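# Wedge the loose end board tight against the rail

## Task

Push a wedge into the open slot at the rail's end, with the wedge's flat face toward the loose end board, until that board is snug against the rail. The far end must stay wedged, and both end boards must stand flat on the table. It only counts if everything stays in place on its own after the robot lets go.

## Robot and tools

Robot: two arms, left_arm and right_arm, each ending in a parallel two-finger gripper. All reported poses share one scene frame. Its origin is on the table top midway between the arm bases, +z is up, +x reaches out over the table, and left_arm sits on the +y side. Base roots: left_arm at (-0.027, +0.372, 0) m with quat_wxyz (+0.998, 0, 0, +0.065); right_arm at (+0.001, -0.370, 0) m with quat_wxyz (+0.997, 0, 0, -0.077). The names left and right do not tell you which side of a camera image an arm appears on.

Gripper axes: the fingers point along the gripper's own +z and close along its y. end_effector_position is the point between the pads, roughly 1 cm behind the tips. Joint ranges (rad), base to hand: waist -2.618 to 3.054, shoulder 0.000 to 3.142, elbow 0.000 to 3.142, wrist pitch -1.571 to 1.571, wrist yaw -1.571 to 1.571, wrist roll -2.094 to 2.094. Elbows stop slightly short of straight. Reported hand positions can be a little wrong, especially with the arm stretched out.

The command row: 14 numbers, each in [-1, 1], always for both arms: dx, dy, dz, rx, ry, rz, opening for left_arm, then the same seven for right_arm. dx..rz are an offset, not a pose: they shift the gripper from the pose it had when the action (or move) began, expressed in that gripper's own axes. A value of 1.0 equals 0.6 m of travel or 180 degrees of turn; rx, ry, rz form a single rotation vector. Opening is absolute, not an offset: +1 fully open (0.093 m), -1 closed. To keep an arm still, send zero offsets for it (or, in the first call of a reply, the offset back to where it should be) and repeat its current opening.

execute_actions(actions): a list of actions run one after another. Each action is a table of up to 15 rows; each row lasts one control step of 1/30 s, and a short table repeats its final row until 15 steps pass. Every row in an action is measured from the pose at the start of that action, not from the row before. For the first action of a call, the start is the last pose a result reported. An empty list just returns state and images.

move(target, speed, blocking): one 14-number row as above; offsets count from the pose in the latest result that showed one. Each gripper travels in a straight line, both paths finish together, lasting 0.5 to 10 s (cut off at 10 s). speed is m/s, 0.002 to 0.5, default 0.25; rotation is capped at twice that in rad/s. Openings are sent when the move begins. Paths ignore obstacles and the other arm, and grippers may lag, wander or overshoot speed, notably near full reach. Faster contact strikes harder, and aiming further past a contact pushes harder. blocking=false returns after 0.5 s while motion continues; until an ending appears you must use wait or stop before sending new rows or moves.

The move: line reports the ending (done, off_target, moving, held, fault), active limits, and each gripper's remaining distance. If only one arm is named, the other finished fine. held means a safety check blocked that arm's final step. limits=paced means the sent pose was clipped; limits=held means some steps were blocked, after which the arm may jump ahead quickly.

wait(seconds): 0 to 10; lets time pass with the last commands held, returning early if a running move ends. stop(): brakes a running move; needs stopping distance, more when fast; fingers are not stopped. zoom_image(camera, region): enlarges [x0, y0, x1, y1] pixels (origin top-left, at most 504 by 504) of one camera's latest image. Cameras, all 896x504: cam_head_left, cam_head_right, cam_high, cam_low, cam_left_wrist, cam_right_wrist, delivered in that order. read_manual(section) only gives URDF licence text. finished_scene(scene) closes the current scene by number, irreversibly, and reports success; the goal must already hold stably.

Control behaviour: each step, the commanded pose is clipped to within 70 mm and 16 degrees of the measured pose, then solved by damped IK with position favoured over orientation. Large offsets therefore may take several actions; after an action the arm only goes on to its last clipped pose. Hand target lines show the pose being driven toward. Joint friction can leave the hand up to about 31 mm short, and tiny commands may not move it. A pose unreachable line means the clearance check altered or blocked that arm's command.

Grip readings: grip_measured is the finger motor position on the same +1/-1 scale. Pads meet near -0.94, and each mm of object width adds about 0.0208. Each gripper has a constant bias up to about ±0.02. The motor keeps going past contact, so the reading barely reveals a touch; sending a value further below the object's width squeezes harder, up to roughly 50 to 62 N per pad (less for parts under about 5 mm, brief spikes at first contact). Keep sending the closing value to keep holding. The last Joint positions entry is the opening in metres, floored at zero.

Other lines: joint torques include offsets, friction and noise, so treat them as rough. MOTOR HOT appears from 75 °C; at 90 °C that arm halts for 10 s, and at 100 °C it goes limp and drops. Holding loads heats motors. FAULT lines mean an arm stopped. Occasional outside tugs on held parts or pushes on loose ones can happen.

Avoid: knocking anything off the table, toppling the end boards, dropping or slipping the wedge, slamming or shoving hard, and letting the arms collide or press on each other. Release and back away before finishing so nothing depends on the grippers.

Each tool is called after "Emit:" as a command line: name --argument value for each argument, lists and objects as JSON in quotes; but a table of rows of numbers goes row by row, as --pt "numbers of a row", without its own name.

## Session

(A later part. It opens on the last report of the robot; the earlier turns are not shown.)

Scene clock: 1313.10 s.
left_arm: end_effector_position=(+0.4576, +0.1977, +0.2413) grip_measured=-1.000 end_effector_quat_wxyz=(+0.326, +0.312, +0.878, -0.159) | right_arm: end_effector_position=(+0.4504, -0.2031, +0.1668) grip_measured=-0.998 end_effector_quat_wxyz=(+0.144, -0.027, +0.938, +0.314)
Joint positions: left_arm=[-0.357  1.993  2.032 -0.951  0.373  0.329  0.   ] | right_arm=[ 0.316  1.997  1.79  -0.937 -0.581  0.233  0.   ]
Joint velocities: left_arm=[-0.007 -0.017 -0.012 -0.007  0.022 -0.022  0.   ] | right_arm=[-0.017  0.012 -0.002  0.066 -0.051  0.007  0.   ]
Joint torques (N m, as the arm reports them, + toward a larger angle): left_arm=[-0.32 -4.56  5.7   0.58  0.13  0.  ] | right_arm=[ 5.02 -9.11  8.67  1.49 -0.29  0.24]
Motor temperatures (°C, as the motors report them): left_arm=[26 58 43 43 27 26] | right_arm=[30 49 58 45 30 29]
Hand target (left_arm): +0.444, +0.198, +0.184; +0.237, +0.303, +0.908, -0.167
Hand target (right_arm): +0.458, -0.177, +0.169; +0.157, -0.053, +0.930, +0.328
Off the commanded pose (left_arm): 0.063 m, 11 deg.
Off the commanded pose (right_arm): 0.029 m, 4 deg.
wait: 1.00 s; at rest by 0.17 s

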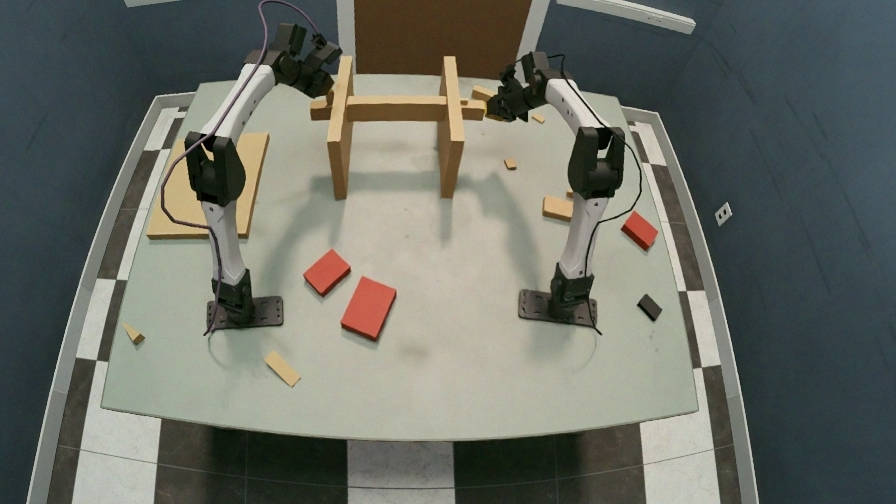

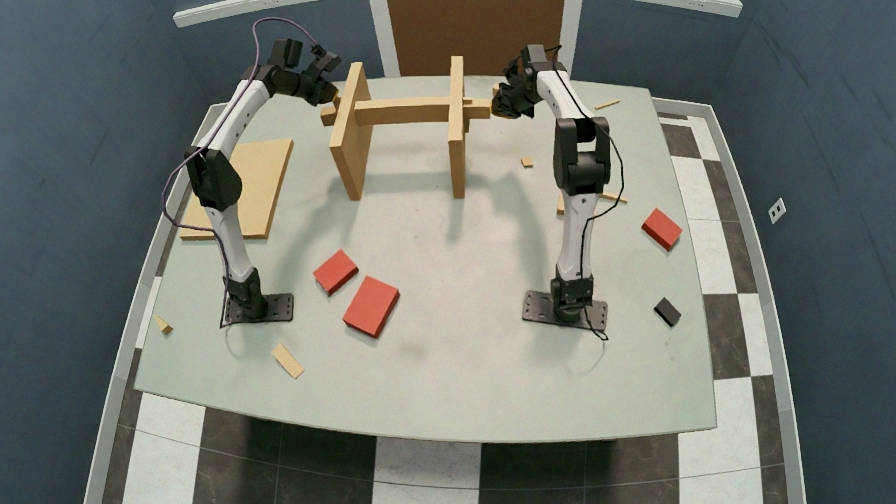

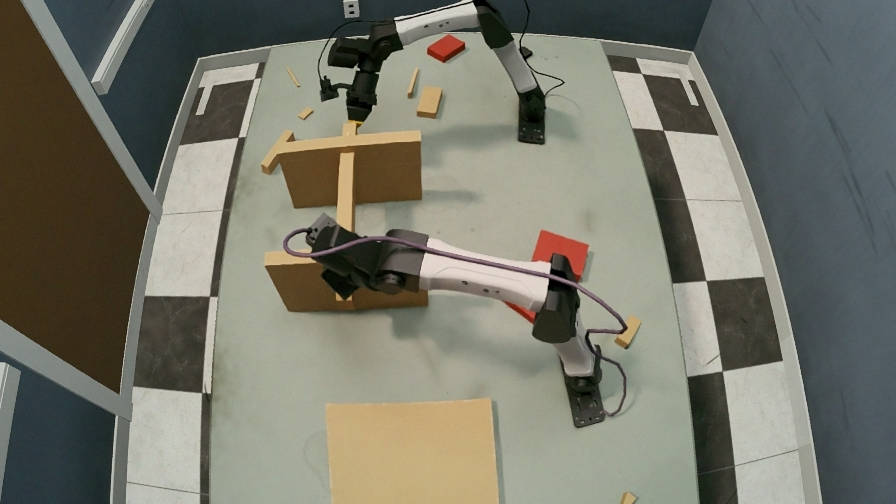

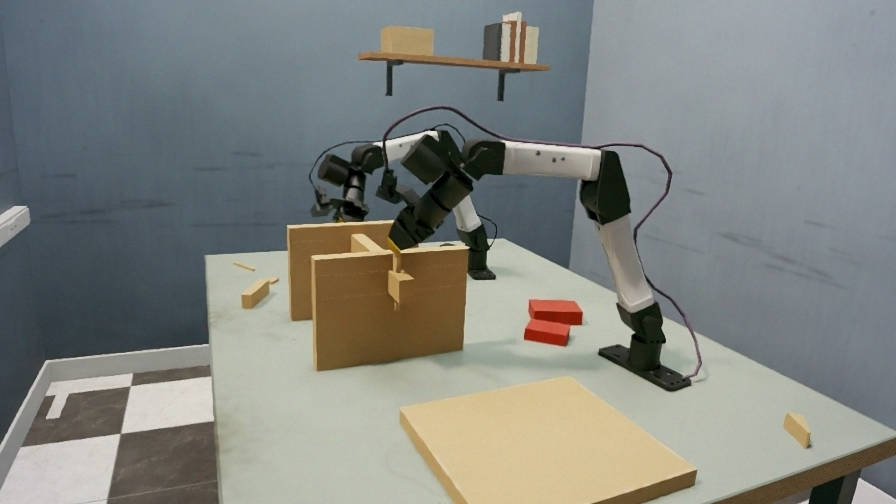

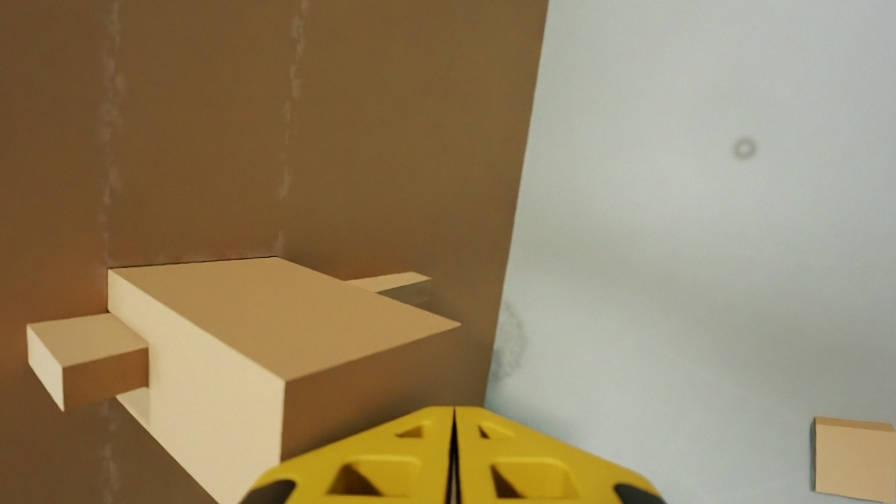

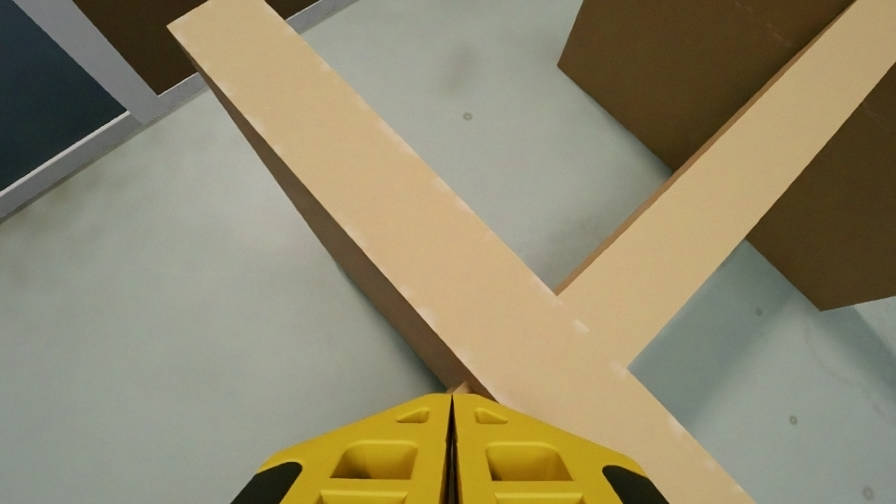

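Emit:
execute_actions --actions '[[[0.0815,-0.0074,0.0690,0.0192,0.0558,-0.0228,-1,-0.01510,0.03603,0.02885,-0.0121,-0.0041,-0.0172,-1],[0.0825,-0.0074,0.0698,0.0194,0.0564,-0.0230,-1,-0.01506,0.03683,0.02944,-0.0121,-0.0041,-0.0172,-1],[0.0838,-0.0074,0.0709,0.0196,0.0570,-0.0233,-1,-0.01502,0.03763,0.03004,-0.0121,-0.0041,-0.0172,-1],[0.0838,-0.0074,0.0709,0.0196,0.0570,-0.0233,-1,-0.01498,0.03843,0.03064,-0.0121,-0.0041,-0.0172,-1],[0.0838,-0.0074,0.0709,0.0196,0.0570,-0.0233,-1,-0.01494,0.03923,0.03124,-0.0121,-0.0041,-0.0172,-1],[0.0838,-0.0074,0.0709,0.0196,0.0570,-0.0233,-1,-0.01490,0.04003,0.03183,-0.0121,-0.0041,-0.0172,-1],[0.0838,-0.0074,0.0709,0.0196,0.0570,-0.0233,-1,-0.01486,0.04084,0.03243,-0.0121,-0.0041,-0.0172,-1],[0.0838,-0.0074,0.0709,0.0196,0.0570,-0.0233,-1,-0.01482,0.04164,0.03303,-0.0121,-0.0041,-0.0172,-1],[0.0838,-0.0074,0.0709,0.0196,0.0570,-0.0233,-1,-0.01478,0.04244,0.03362,-0.0121,-0.0041,-0.0172,-1],[0.0838,-0.0074,0.0709,0.0196,0.0570,-0.0233,-1,-0.01474,0.04324,0.03422,-0.0121,-0.0041,-0.0172,-1],[0.0838,-0.0074,0.0709,0.0196,0.0570,-0.0233,-1,-0.01470,0.04404,0.03482,-0.0121,-0.0041,-0.0172,-1],[0.0838,-0.0074,0.0709,0.0196,0.0570,-0.0233,-1,-0.01466,0.04484,0.03541,-0.0121,-0.0041,-0.0172,-1],[0.0838,-0.0074,0.0709,0.0196,0.0570,-0.0233,-1,-0.01462,0.04564,0.03601,-0.0121,-0.0041,-0.0172,-1],[0.0838,-0.0074,0.0709,0.0196,0.0570,-0.0233,-1,-0.01458,0.04644,0.03661,-0.0121,-0.0041,-0.0172,-1],[0.0838,-0.0074,0.0709,0.0196,0.0570,-0.0233,-1,-0.01454,0.04724,0.03721,-0.0121,-0.0041,-0.0172,-1]]]'

Emit:
wait --seconds 1

Scene clock: 1337.40 s.
left_arm: end_effector_position=(+0.4578, +0.1976, +0.2248) grip_measured=-1.000 end_effector_quat_wxyz=(+0.305, +0.309, +0.886, -0.163) | right_arm: end_effector_position=(+0.4513, -0.2011, +0.1672) grip_measured=-0.998 end_effector_quat_wxyz=(+0.147, -0.025, +0.941, +0.304)
Joint positions: left_arm=[-0.356  2.022  2.032 -0.968  0.375  0.325  0.   ] | right_arm=[ 0.328  1.997  1.798 -0.939 -0.553  0.246  0.   ]
Joint velocities: left_arm=[ 0.002  0.081  0.007 -0.037 -0.007  0.022  0.   ] | right_arm=[ 0.022 -0.017  0.017 -0.066  0.007  0.081  0.   ]
Joint torques (N m, as the arm reports them, + toward a larger angle): left_arm=[-0.32 -6.63  5.73  0.81  0.18 -0.03] | right_arm=[ 5.67 -8.96  8.32  1.59 -0.5   0.25]
Motor temperatures (°C, as the motors report them): left_arm=[27 53 43 40 27 26] | right_arm=[30 49 58 45 30 29]
Hand target (left_arm): +0.445, +0.197, +0.180; +0.232, +0.302, +0.909, -0.169
Hand target (right_arm): +0.457, -0.169, +0.169; +0.156, -0.054, +0.930, +0.328
Off the commanded pose (left_arm): 0.050 m, 9 deg.
Off the commanded pose (right_arm): 0.035 m, 5 deg.

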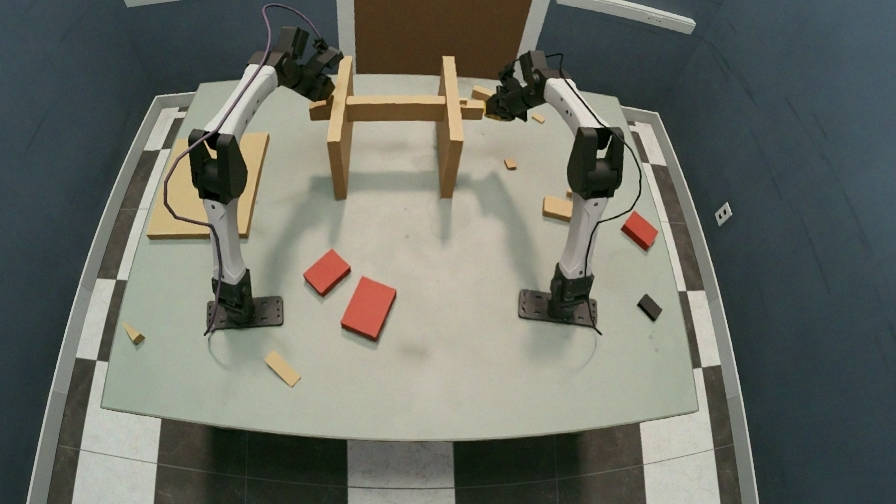

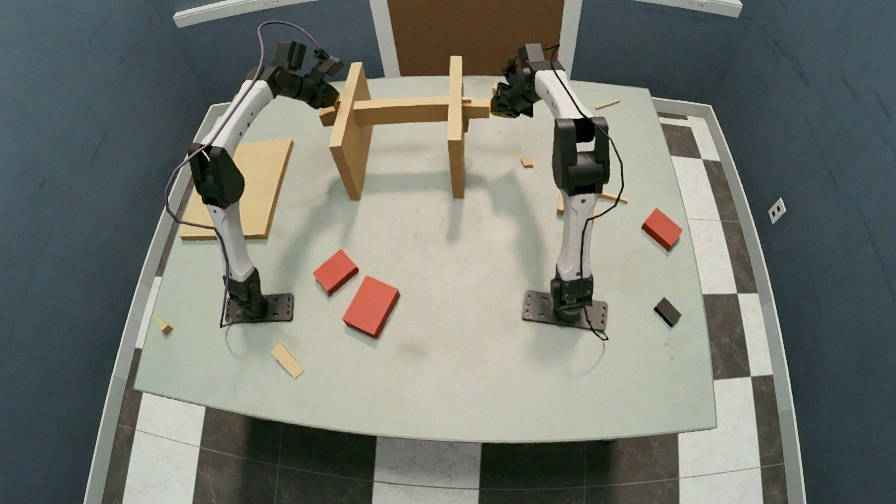

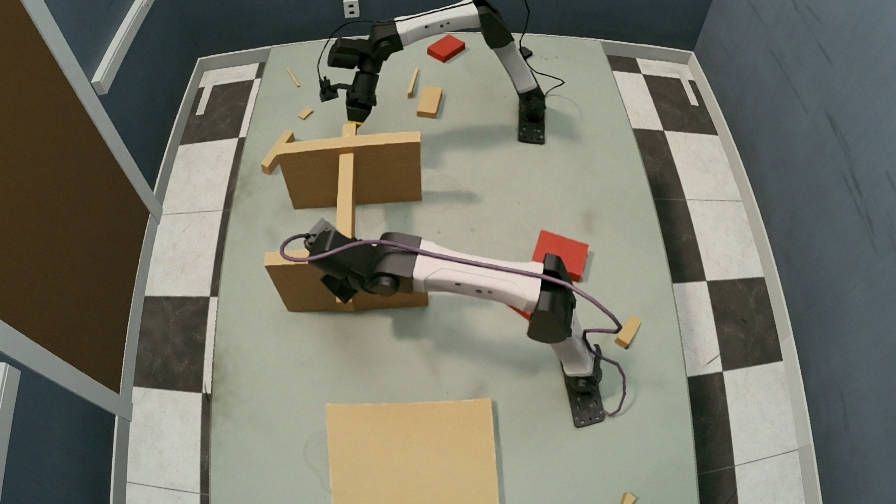

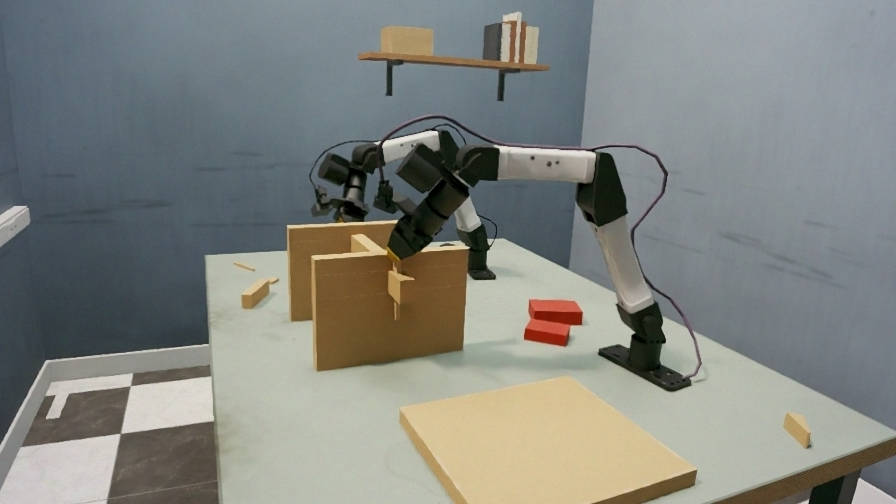

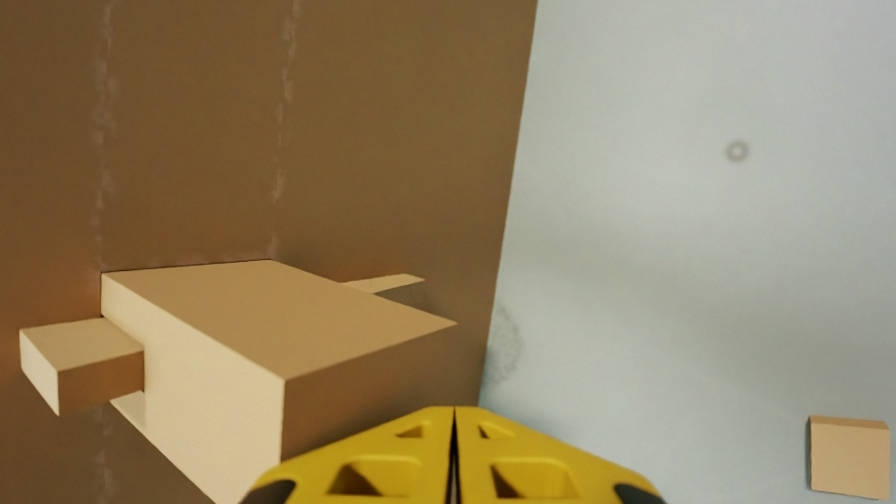

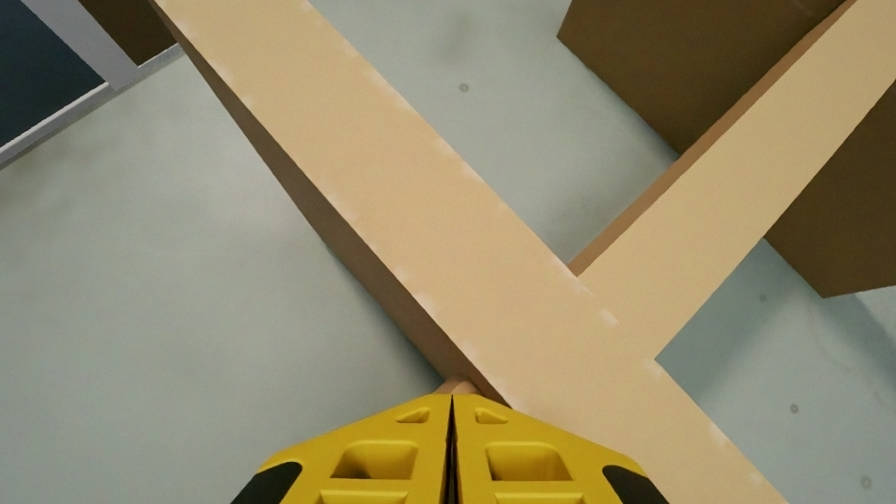

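Scene clock: 1338.40 s.
left_arm: end_effector_position=(+0.4579, +0.1975, +0.2170) grip_measured=-1.000 end_effector_quat_wxyz=(+0.295, +0.308, +0.890, -0.164) | right_arm: end_effector_position=(+0.4516, -0.2006, +0.1673) grip_measured=-0.998 end_effector_quat_wxyz=(+0.147, -0.023, +0.942, +0.302)
Joint positions: left_arm=[-0.356  2.036  2.032 -0.976  0.376  0.325  0.   ] | right_arm=[ 0.331  1.997  1.8   -0.938 -0.548  0.252  0.   ]
Joint velocities: left_arm=[ 0.037 -0.002 -0.007 -0.037  0.037  0.007  0.   ] | right_arm=[ 0.002  0.017 -0.017  0.022  0.051 -0.11   0.   ]
Joint torques (N m, as the arm reports them, + toward a larger angle): left_arm=[-0.39 -7.36  5.56  0.74  0.12 -0.01] | right_arm=[ 5.48 -8.9   8.23  1.58 -0.53  0.23]
Motor temperatures (°C, as the motors report them): left_arm=[27 53 43 40 27 26] | right_arm=[30 49 58 45 30 29]
Hand target (left_arm): +0.445, +0.197, +0.180; +0.232, +0.302, +0.909, -0.169
Hand target (right_arm): +0.457, -0.169, +0.169; +0.156, -0.054, +0.930, +0.328
Off the commanded pose (left_arm): 0.042 m, 8 deg.
Off the commanded pose (right_arm): 0.034 m, 5 deg.
wait: 1.00 s; at rest by 0.27 s

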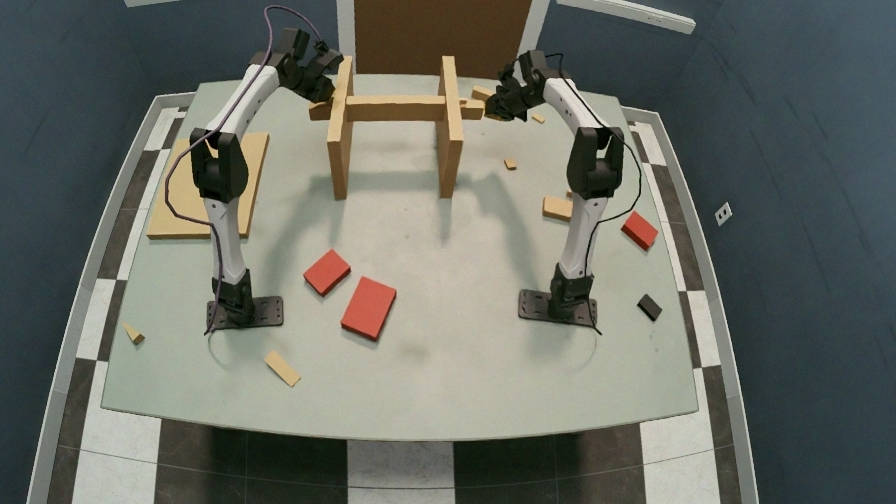

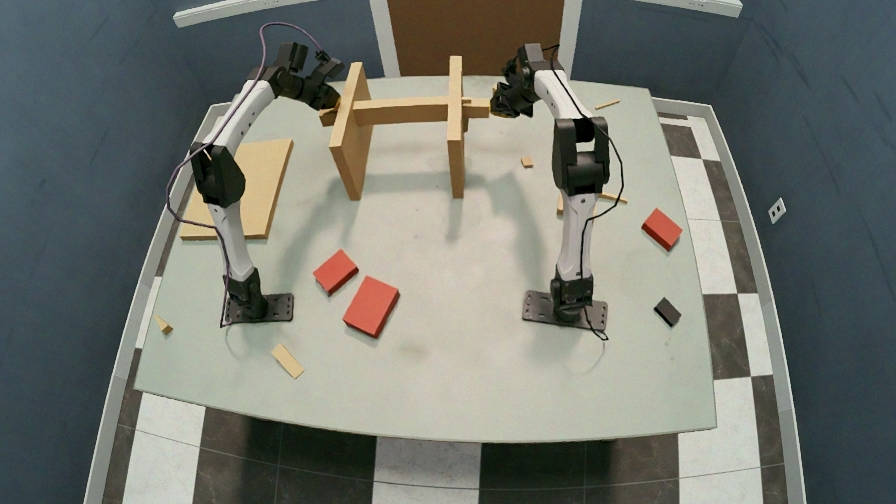

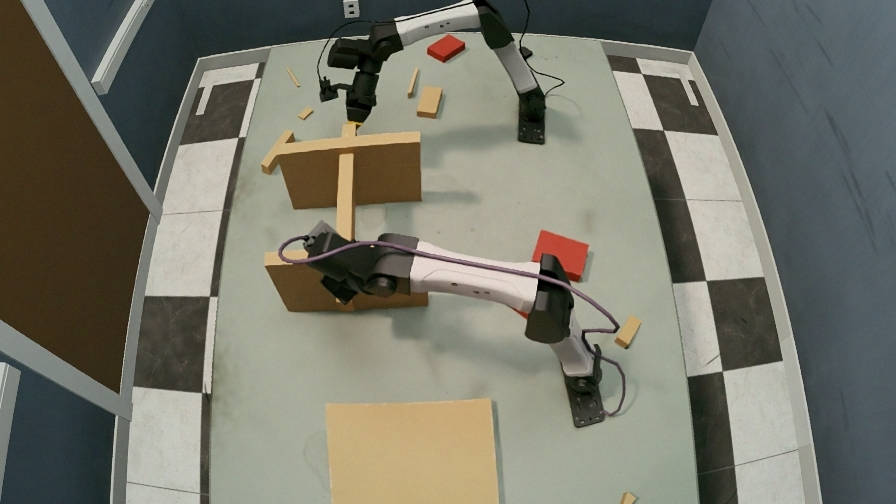

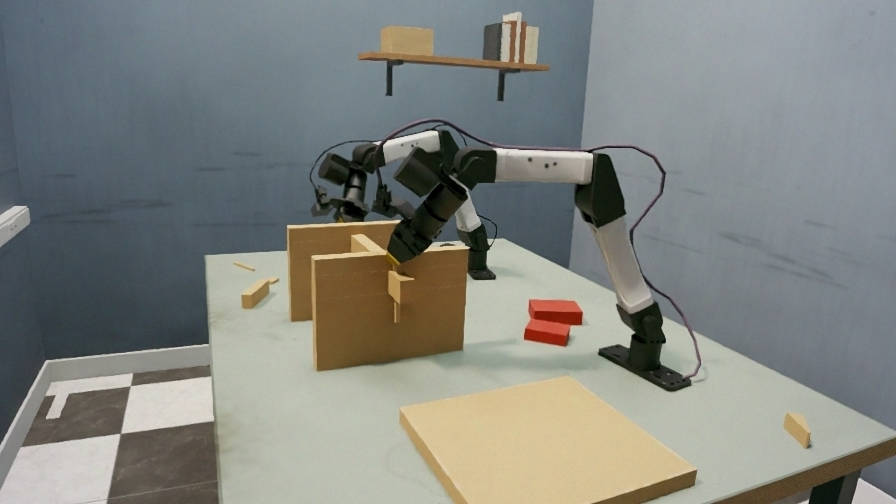

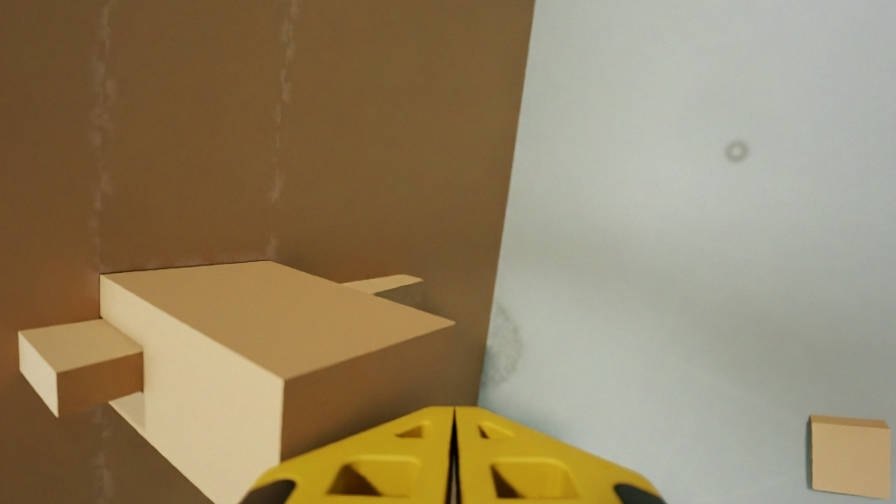

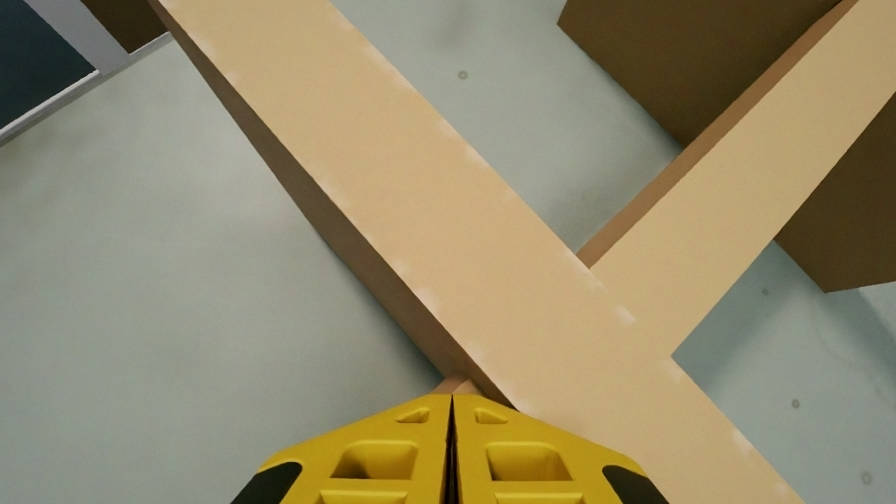

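Emit:
zoom_image --camera "cam_low" --region '[350, 225, 460, 335]'

Emit:
zoom_image --camera "cam_head_left" --region '[305, 80, 375, 130]'

Emit:
zoom_image --camera "cam_head_right" --region '[320, 80, 390, 130]'

Region (350, 225, 460, 335) of cam_low's 896x504 image, scaled by 4.582, with more detail than that image has.

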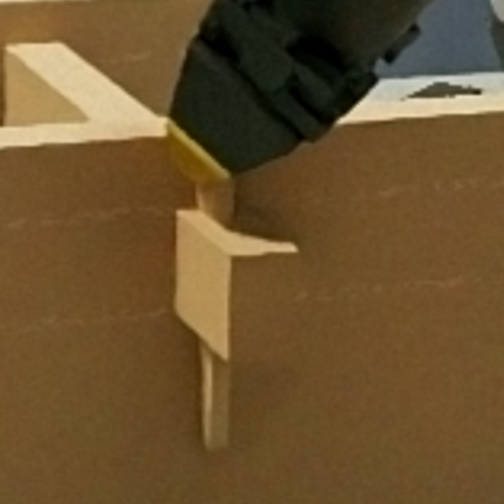

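Region (305, 80, 375, 130) of cam_head_left's 896x504 image, scaled by 7.200, with more detail than that image has; it fills the top 360 rows of this view, and the rest is white.

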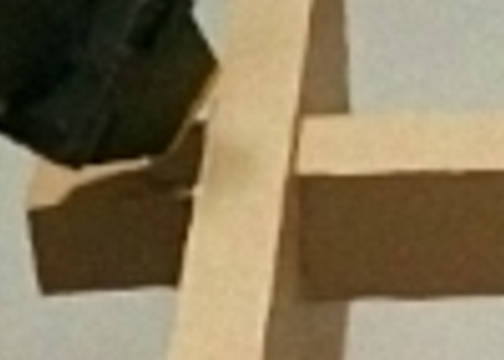

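Region (320, 80, 390, 130) of cam_head_right's 896x504 image, scaled by 7.200, with more detail than that image has; it fills the top 360 rows of this view, and the rest is white.

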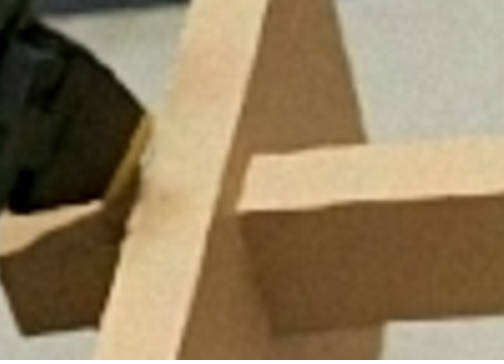

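Emit:
execute_actions --actions '[[[0.0573,-0.0066,0.0469,0.0133,0.0397,-0.0165,-1,-0.01228,0.04467,0.03378,-0.0205,-0.0023,-0.0179,-1],[0.0599,-0.0060,0.0493,0.0139,0.0416,-0.0172,-1,-0.01228,0.04467,0.03378,-0.0205,-0.0023,-0.0179,-1],[0.0625,-0.0053,0.0518,0.0145,0.0434,-0.0180,-1,-0.01228,0.04467,0.03378,-0.0205,-0.0023,-0.0179,-1],[0.0651,-0.0046,0.0542,0.0151,0.0452,-0.0187,-1,-0.01228,0.04467,0.03378,-0.0205,-0.0023,-0.0179,-1],[0.0677,-0.0040,0.0566,0.0157,0.0470,-0.0195,-1,-0.01228,0.04467,0.03378,-0.0205,-0.0023,-0.0179,-1],[0.0703,-0.0033,0.0591,0.0163,0.0489,-0.0203,-1,-0.01228,0.04467,0.03378,-0.0205,-0.0023,-0.0179,-1],[0.0729,-0.0027,0.0615,0.0170,0.0507,-0.0210,-1,-0.01228,0.04467,0.03378,-0.0205,-0.0023,-0.0179,-1],[0.0755,-0.0020,0.0639,0.0176,0.0525,-0.0218,-1,-0.01228,0.04467,0.03378,-0.0205,-0.0023,-0.0179,-1],[0.0781,-0.0014,0.0663,0.0182,0.0543,-0.0225,-1,-0.01226,0.04520,0.03416,-0.0205,-0.0023,-0.0179,-1],[0.0807,-0.0007,0.0688,0.0188,0.0562,-0.0233,-1,-0.01224,0.04575,0.03455,-0.0205,-0.0023,-0.0179,-1],[0.0807,-0.0007,0.0688,0.0188,0.0562,-0.0233,-1,-0.01222,0.04630,0.03493,-0.0205,-0.0023,-0.0179,-1],[0.0807,-0.0007,0.0688,0.0188,0.0562,-0.0233,-1,-0.01220,0.04685,0.03532,-0.0205,-0.0023,-0.0179,-1],[0.0807,-0.0007,0.0688,0.0188,0.0562,-0.0233,-1,-0.01218,0.04740,0.03570,-0.0205,-0.0023,-0.0179,-1]]]'

Emit:
wait --seconds 1

Scene clock: 1377.10 s.
left_arm: end_effector_position=(+0.4578, +0.1976, +0.2160) grip_measured=-1.000 end_effector_quat_wxyz=(+0.293, +0.307, +0.890, -0.168) | right_arm: end_effector_position=(+0.4515, -0.2003, +0.1672) grip_measured=-0.998 end_effector_quat_wxyz=(+0.147, -0.023, +0.942, +0.302)
Joint positions: left_arm=[-0.354  2.038  2.032 -0.977  0.385  0.324  0.   ] | right_arm=[ 0.332  1.997  1.8   -0.938 -0.546  0.254  0.   ]
Joint velocities: left_arm=[ 0.007 -0.017  0.002 -0.007  0.066  0.007  0.   ] | right_arm=[-0.002 -0.012 -0.017  0.051 -0.022 -0.022  0.   ]
Joint torques (N m, as the arm reports them, + toward a larger angle): left_arm=[-0.09 -4.5   6.12  0.45  0.08  0.01] | right_arm=[ 5.84 -8.87  8.3   1.59 -0.53  0.24]
Motor temperatures (°C, as the motors report them): left_arm=[27 54 43 39 27 26] | right_arm=[30 49 58 46 30 29]
Hand target (left_arm): +0.443, +0.200, +0.160; +0.202, +0.295, +0.917, -0.174
Hand target (right_arm): +0.457, -0.167, +0.169; +0.156, -0.055, +0.930, +0.328
Off the commanded pose (left_arm): 0.063 m, 11 deg.
Off the commanded pose (right_arm): 0.036 m, 5 deg.

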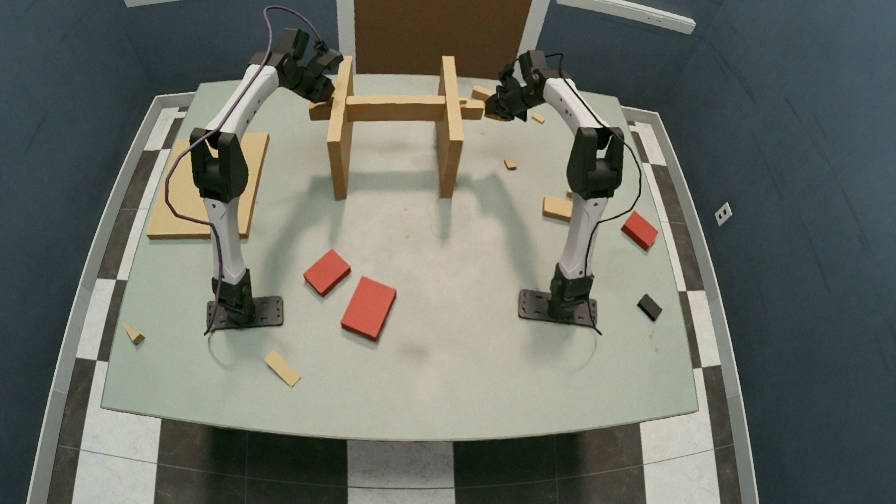

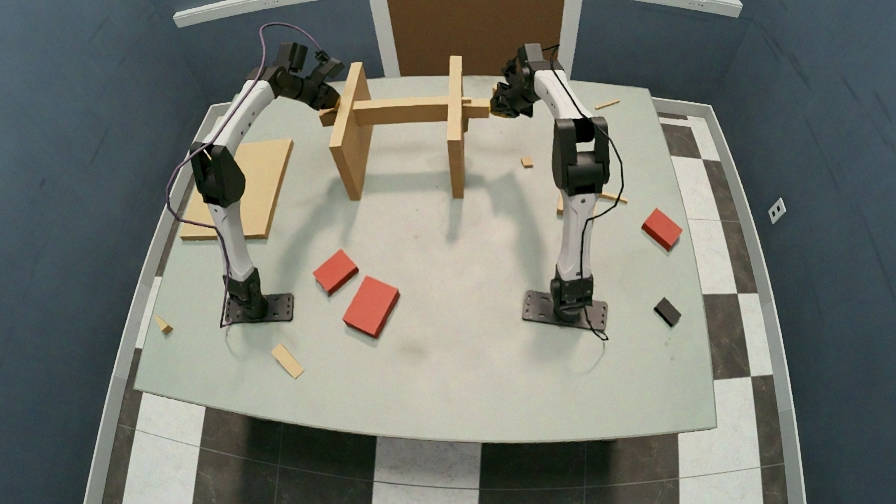

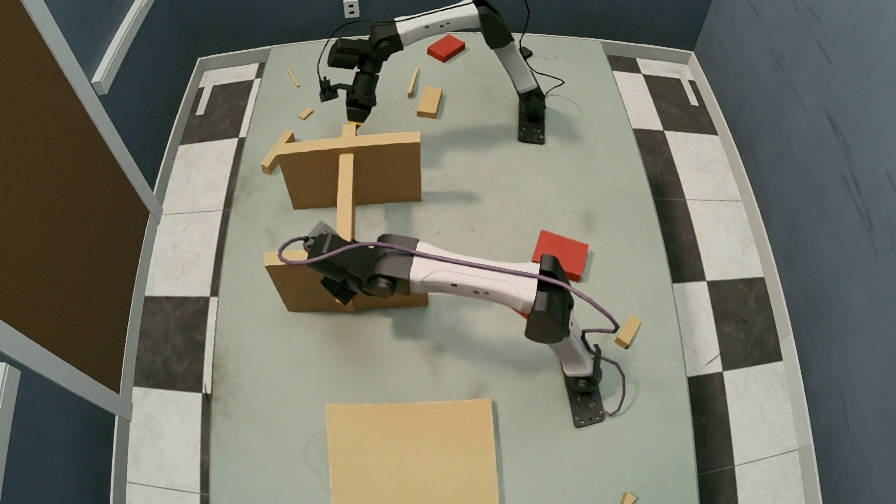

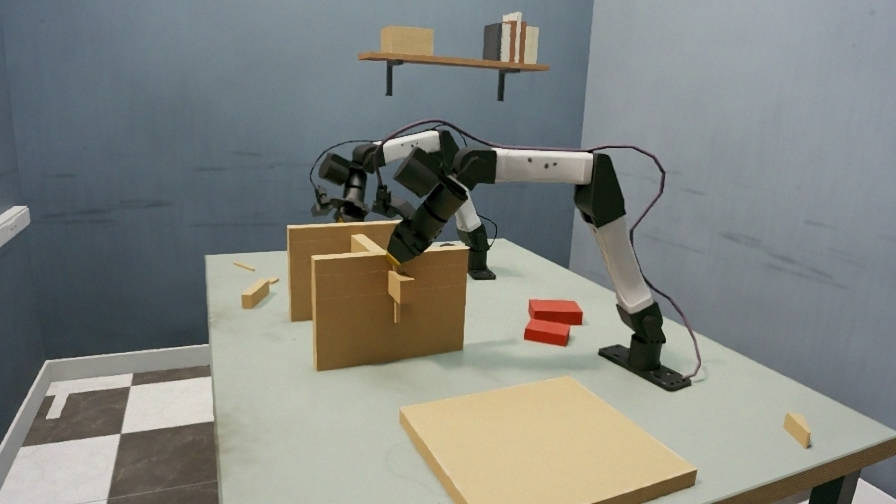

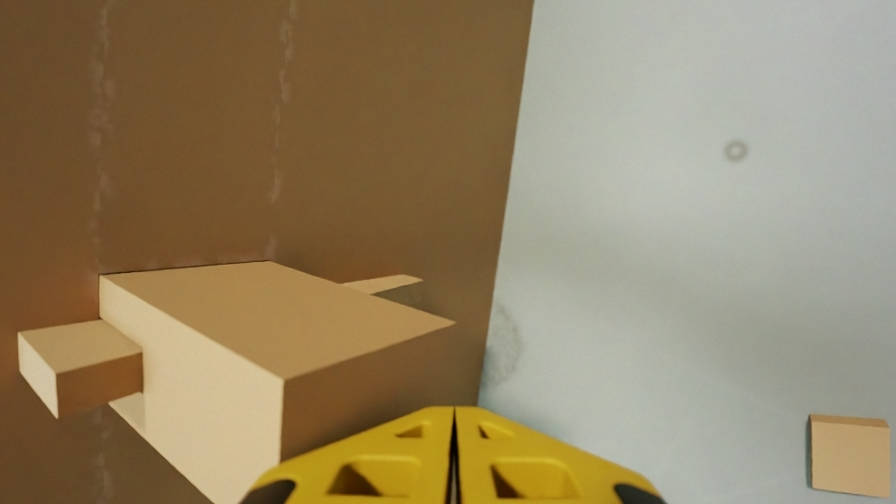

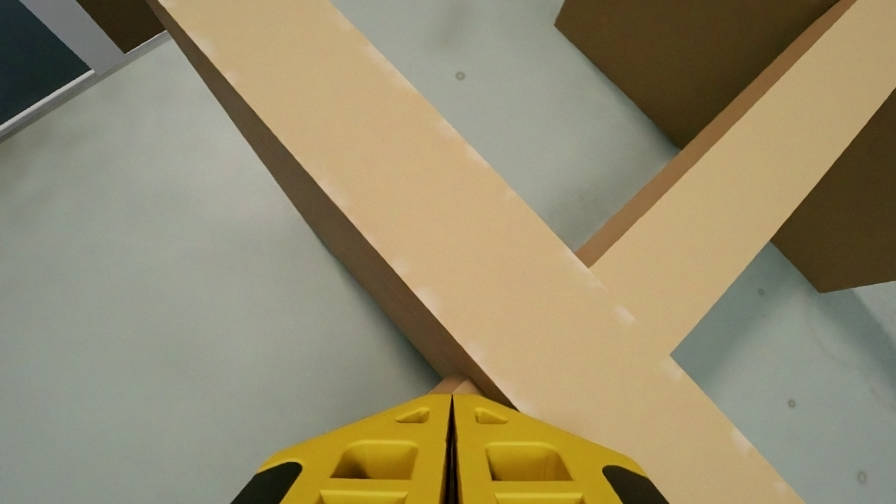

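Scene clock: 1378.10 s.
left_arm: end_effector_position=(+0.4578, +0.1975, +0.2160) grip_measured=-1.000 end_effector_quat_wxyz=(+0.293, +0.307, +0.890, -0.168) | right_arm: end_effector_position=(+0.4515, -0.2003, +0.1672) grip_measured=-0.998 end_effector_quat_wxyz=(+0.147, -0.022, +0.942, +0.302)
Joint positions: left_arm=[-0.354  2.038  2.032 -0.977  0.385  0.324  0.   ] | right_arm=[ 0.332  1.997  1.8   -0.938 -0.546  0.255  0.   ]
Joint velocities: left_arm=[-0.002 -0.017 -0.007  0.007 -0.022 -0.066  0.   ] | right_arm=[ 0.017 -0.007 -0.002 -0.095 -0.007 -0.007  0.   ]
Joint torques (N m, as the arm reports them, + toward a larger angle): left_arm=[-0.08 -4.47  6.15  0.46  0.11  0.  ] | right_arm=[ 5.83 -8.88  8.3   1.6  -0.53  0.25]
Motor temperatures (°C, as the motors report them): left_arm=[27 54 43 39 27 26] | right_arm=[30 48 58 46 30 29]
Hand target (left_arm): +0.443, +0.200, +0.160; +0.202, +0.296, +0.917, -0.174
Hand target (right_arm): +0.457, -0.167, +0.169; +0.156, -0.055, +0.930, +0.328
Off the commanded pose (left_arm): 0.063 m, 11 deg.
Off the commanded pose (right_arm): 0.036 m, 5 deg.
wait: 1.00 s; at rest by 0.17 s

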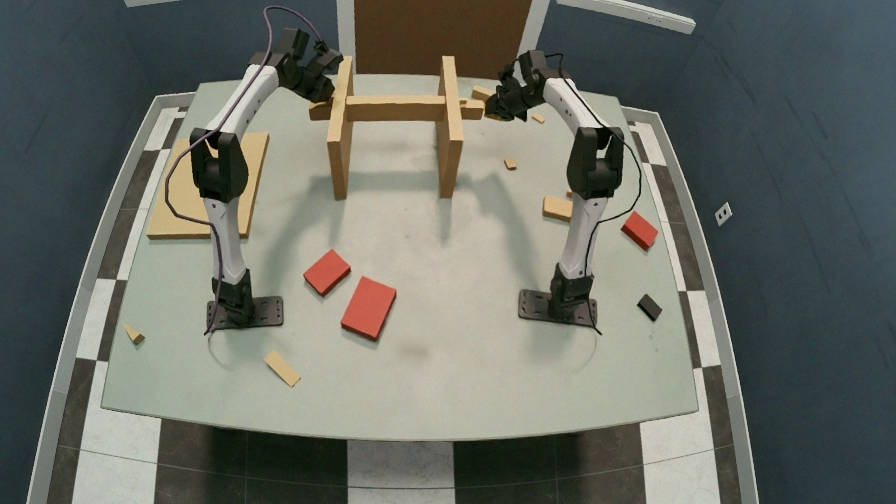

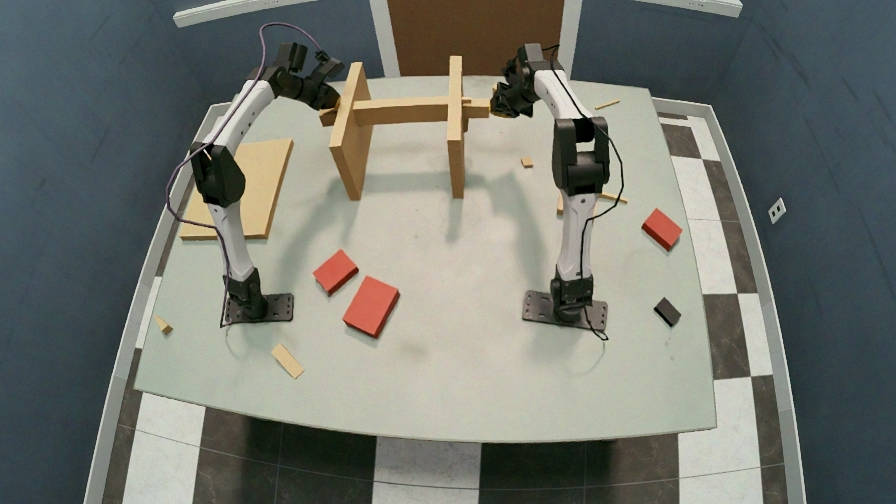

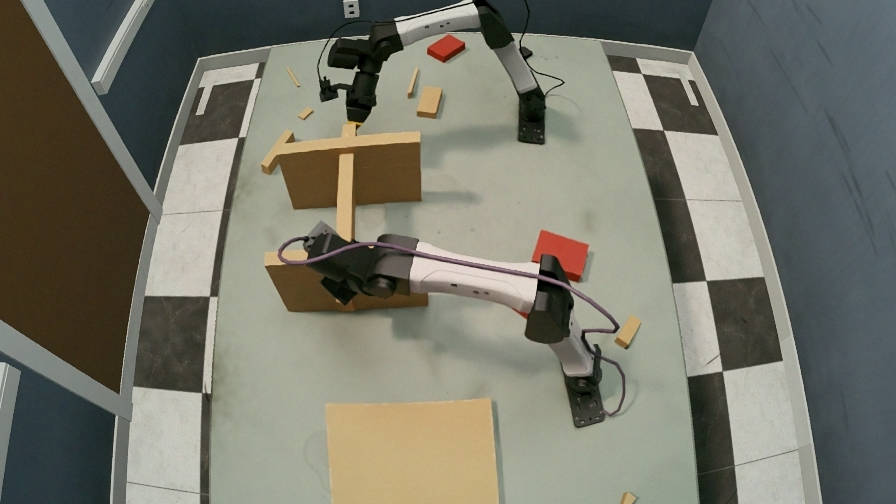

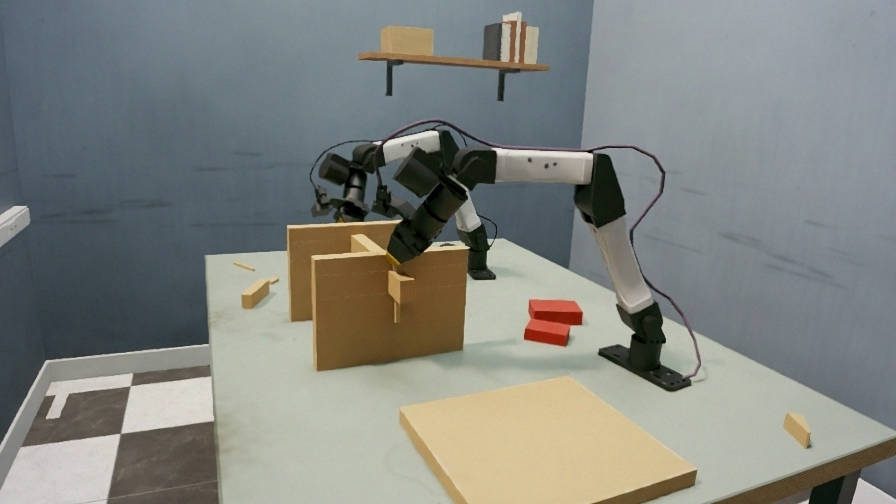

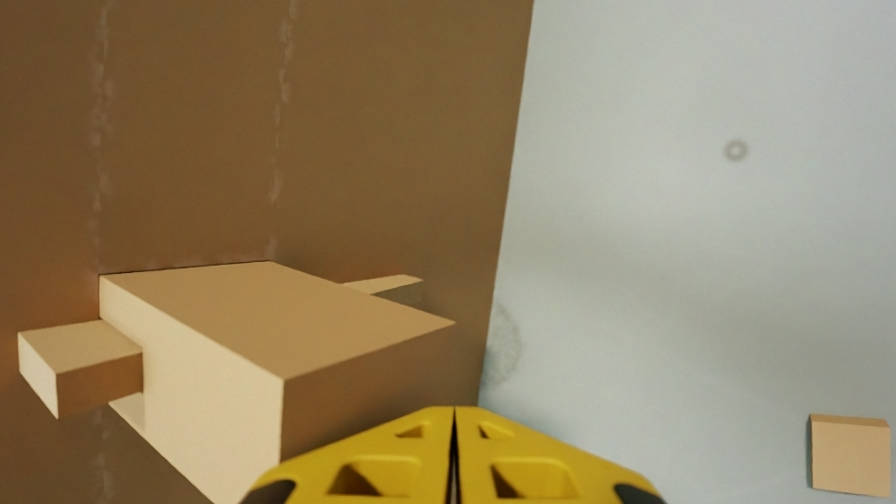

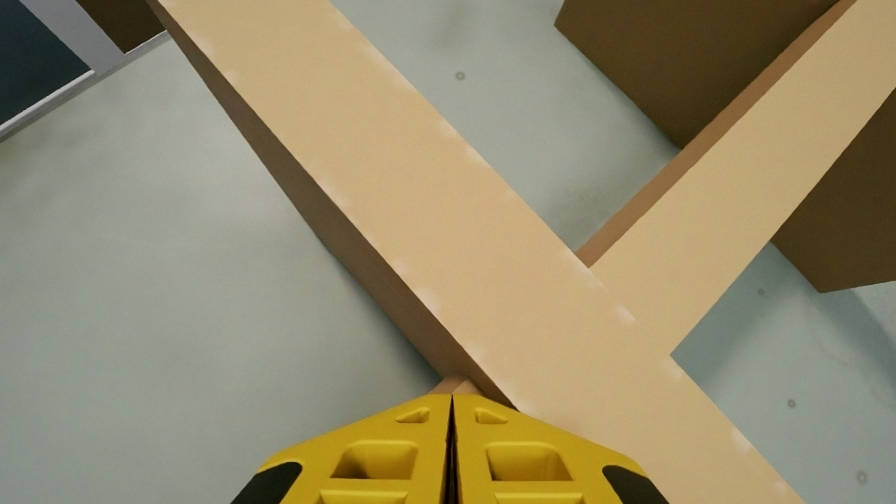

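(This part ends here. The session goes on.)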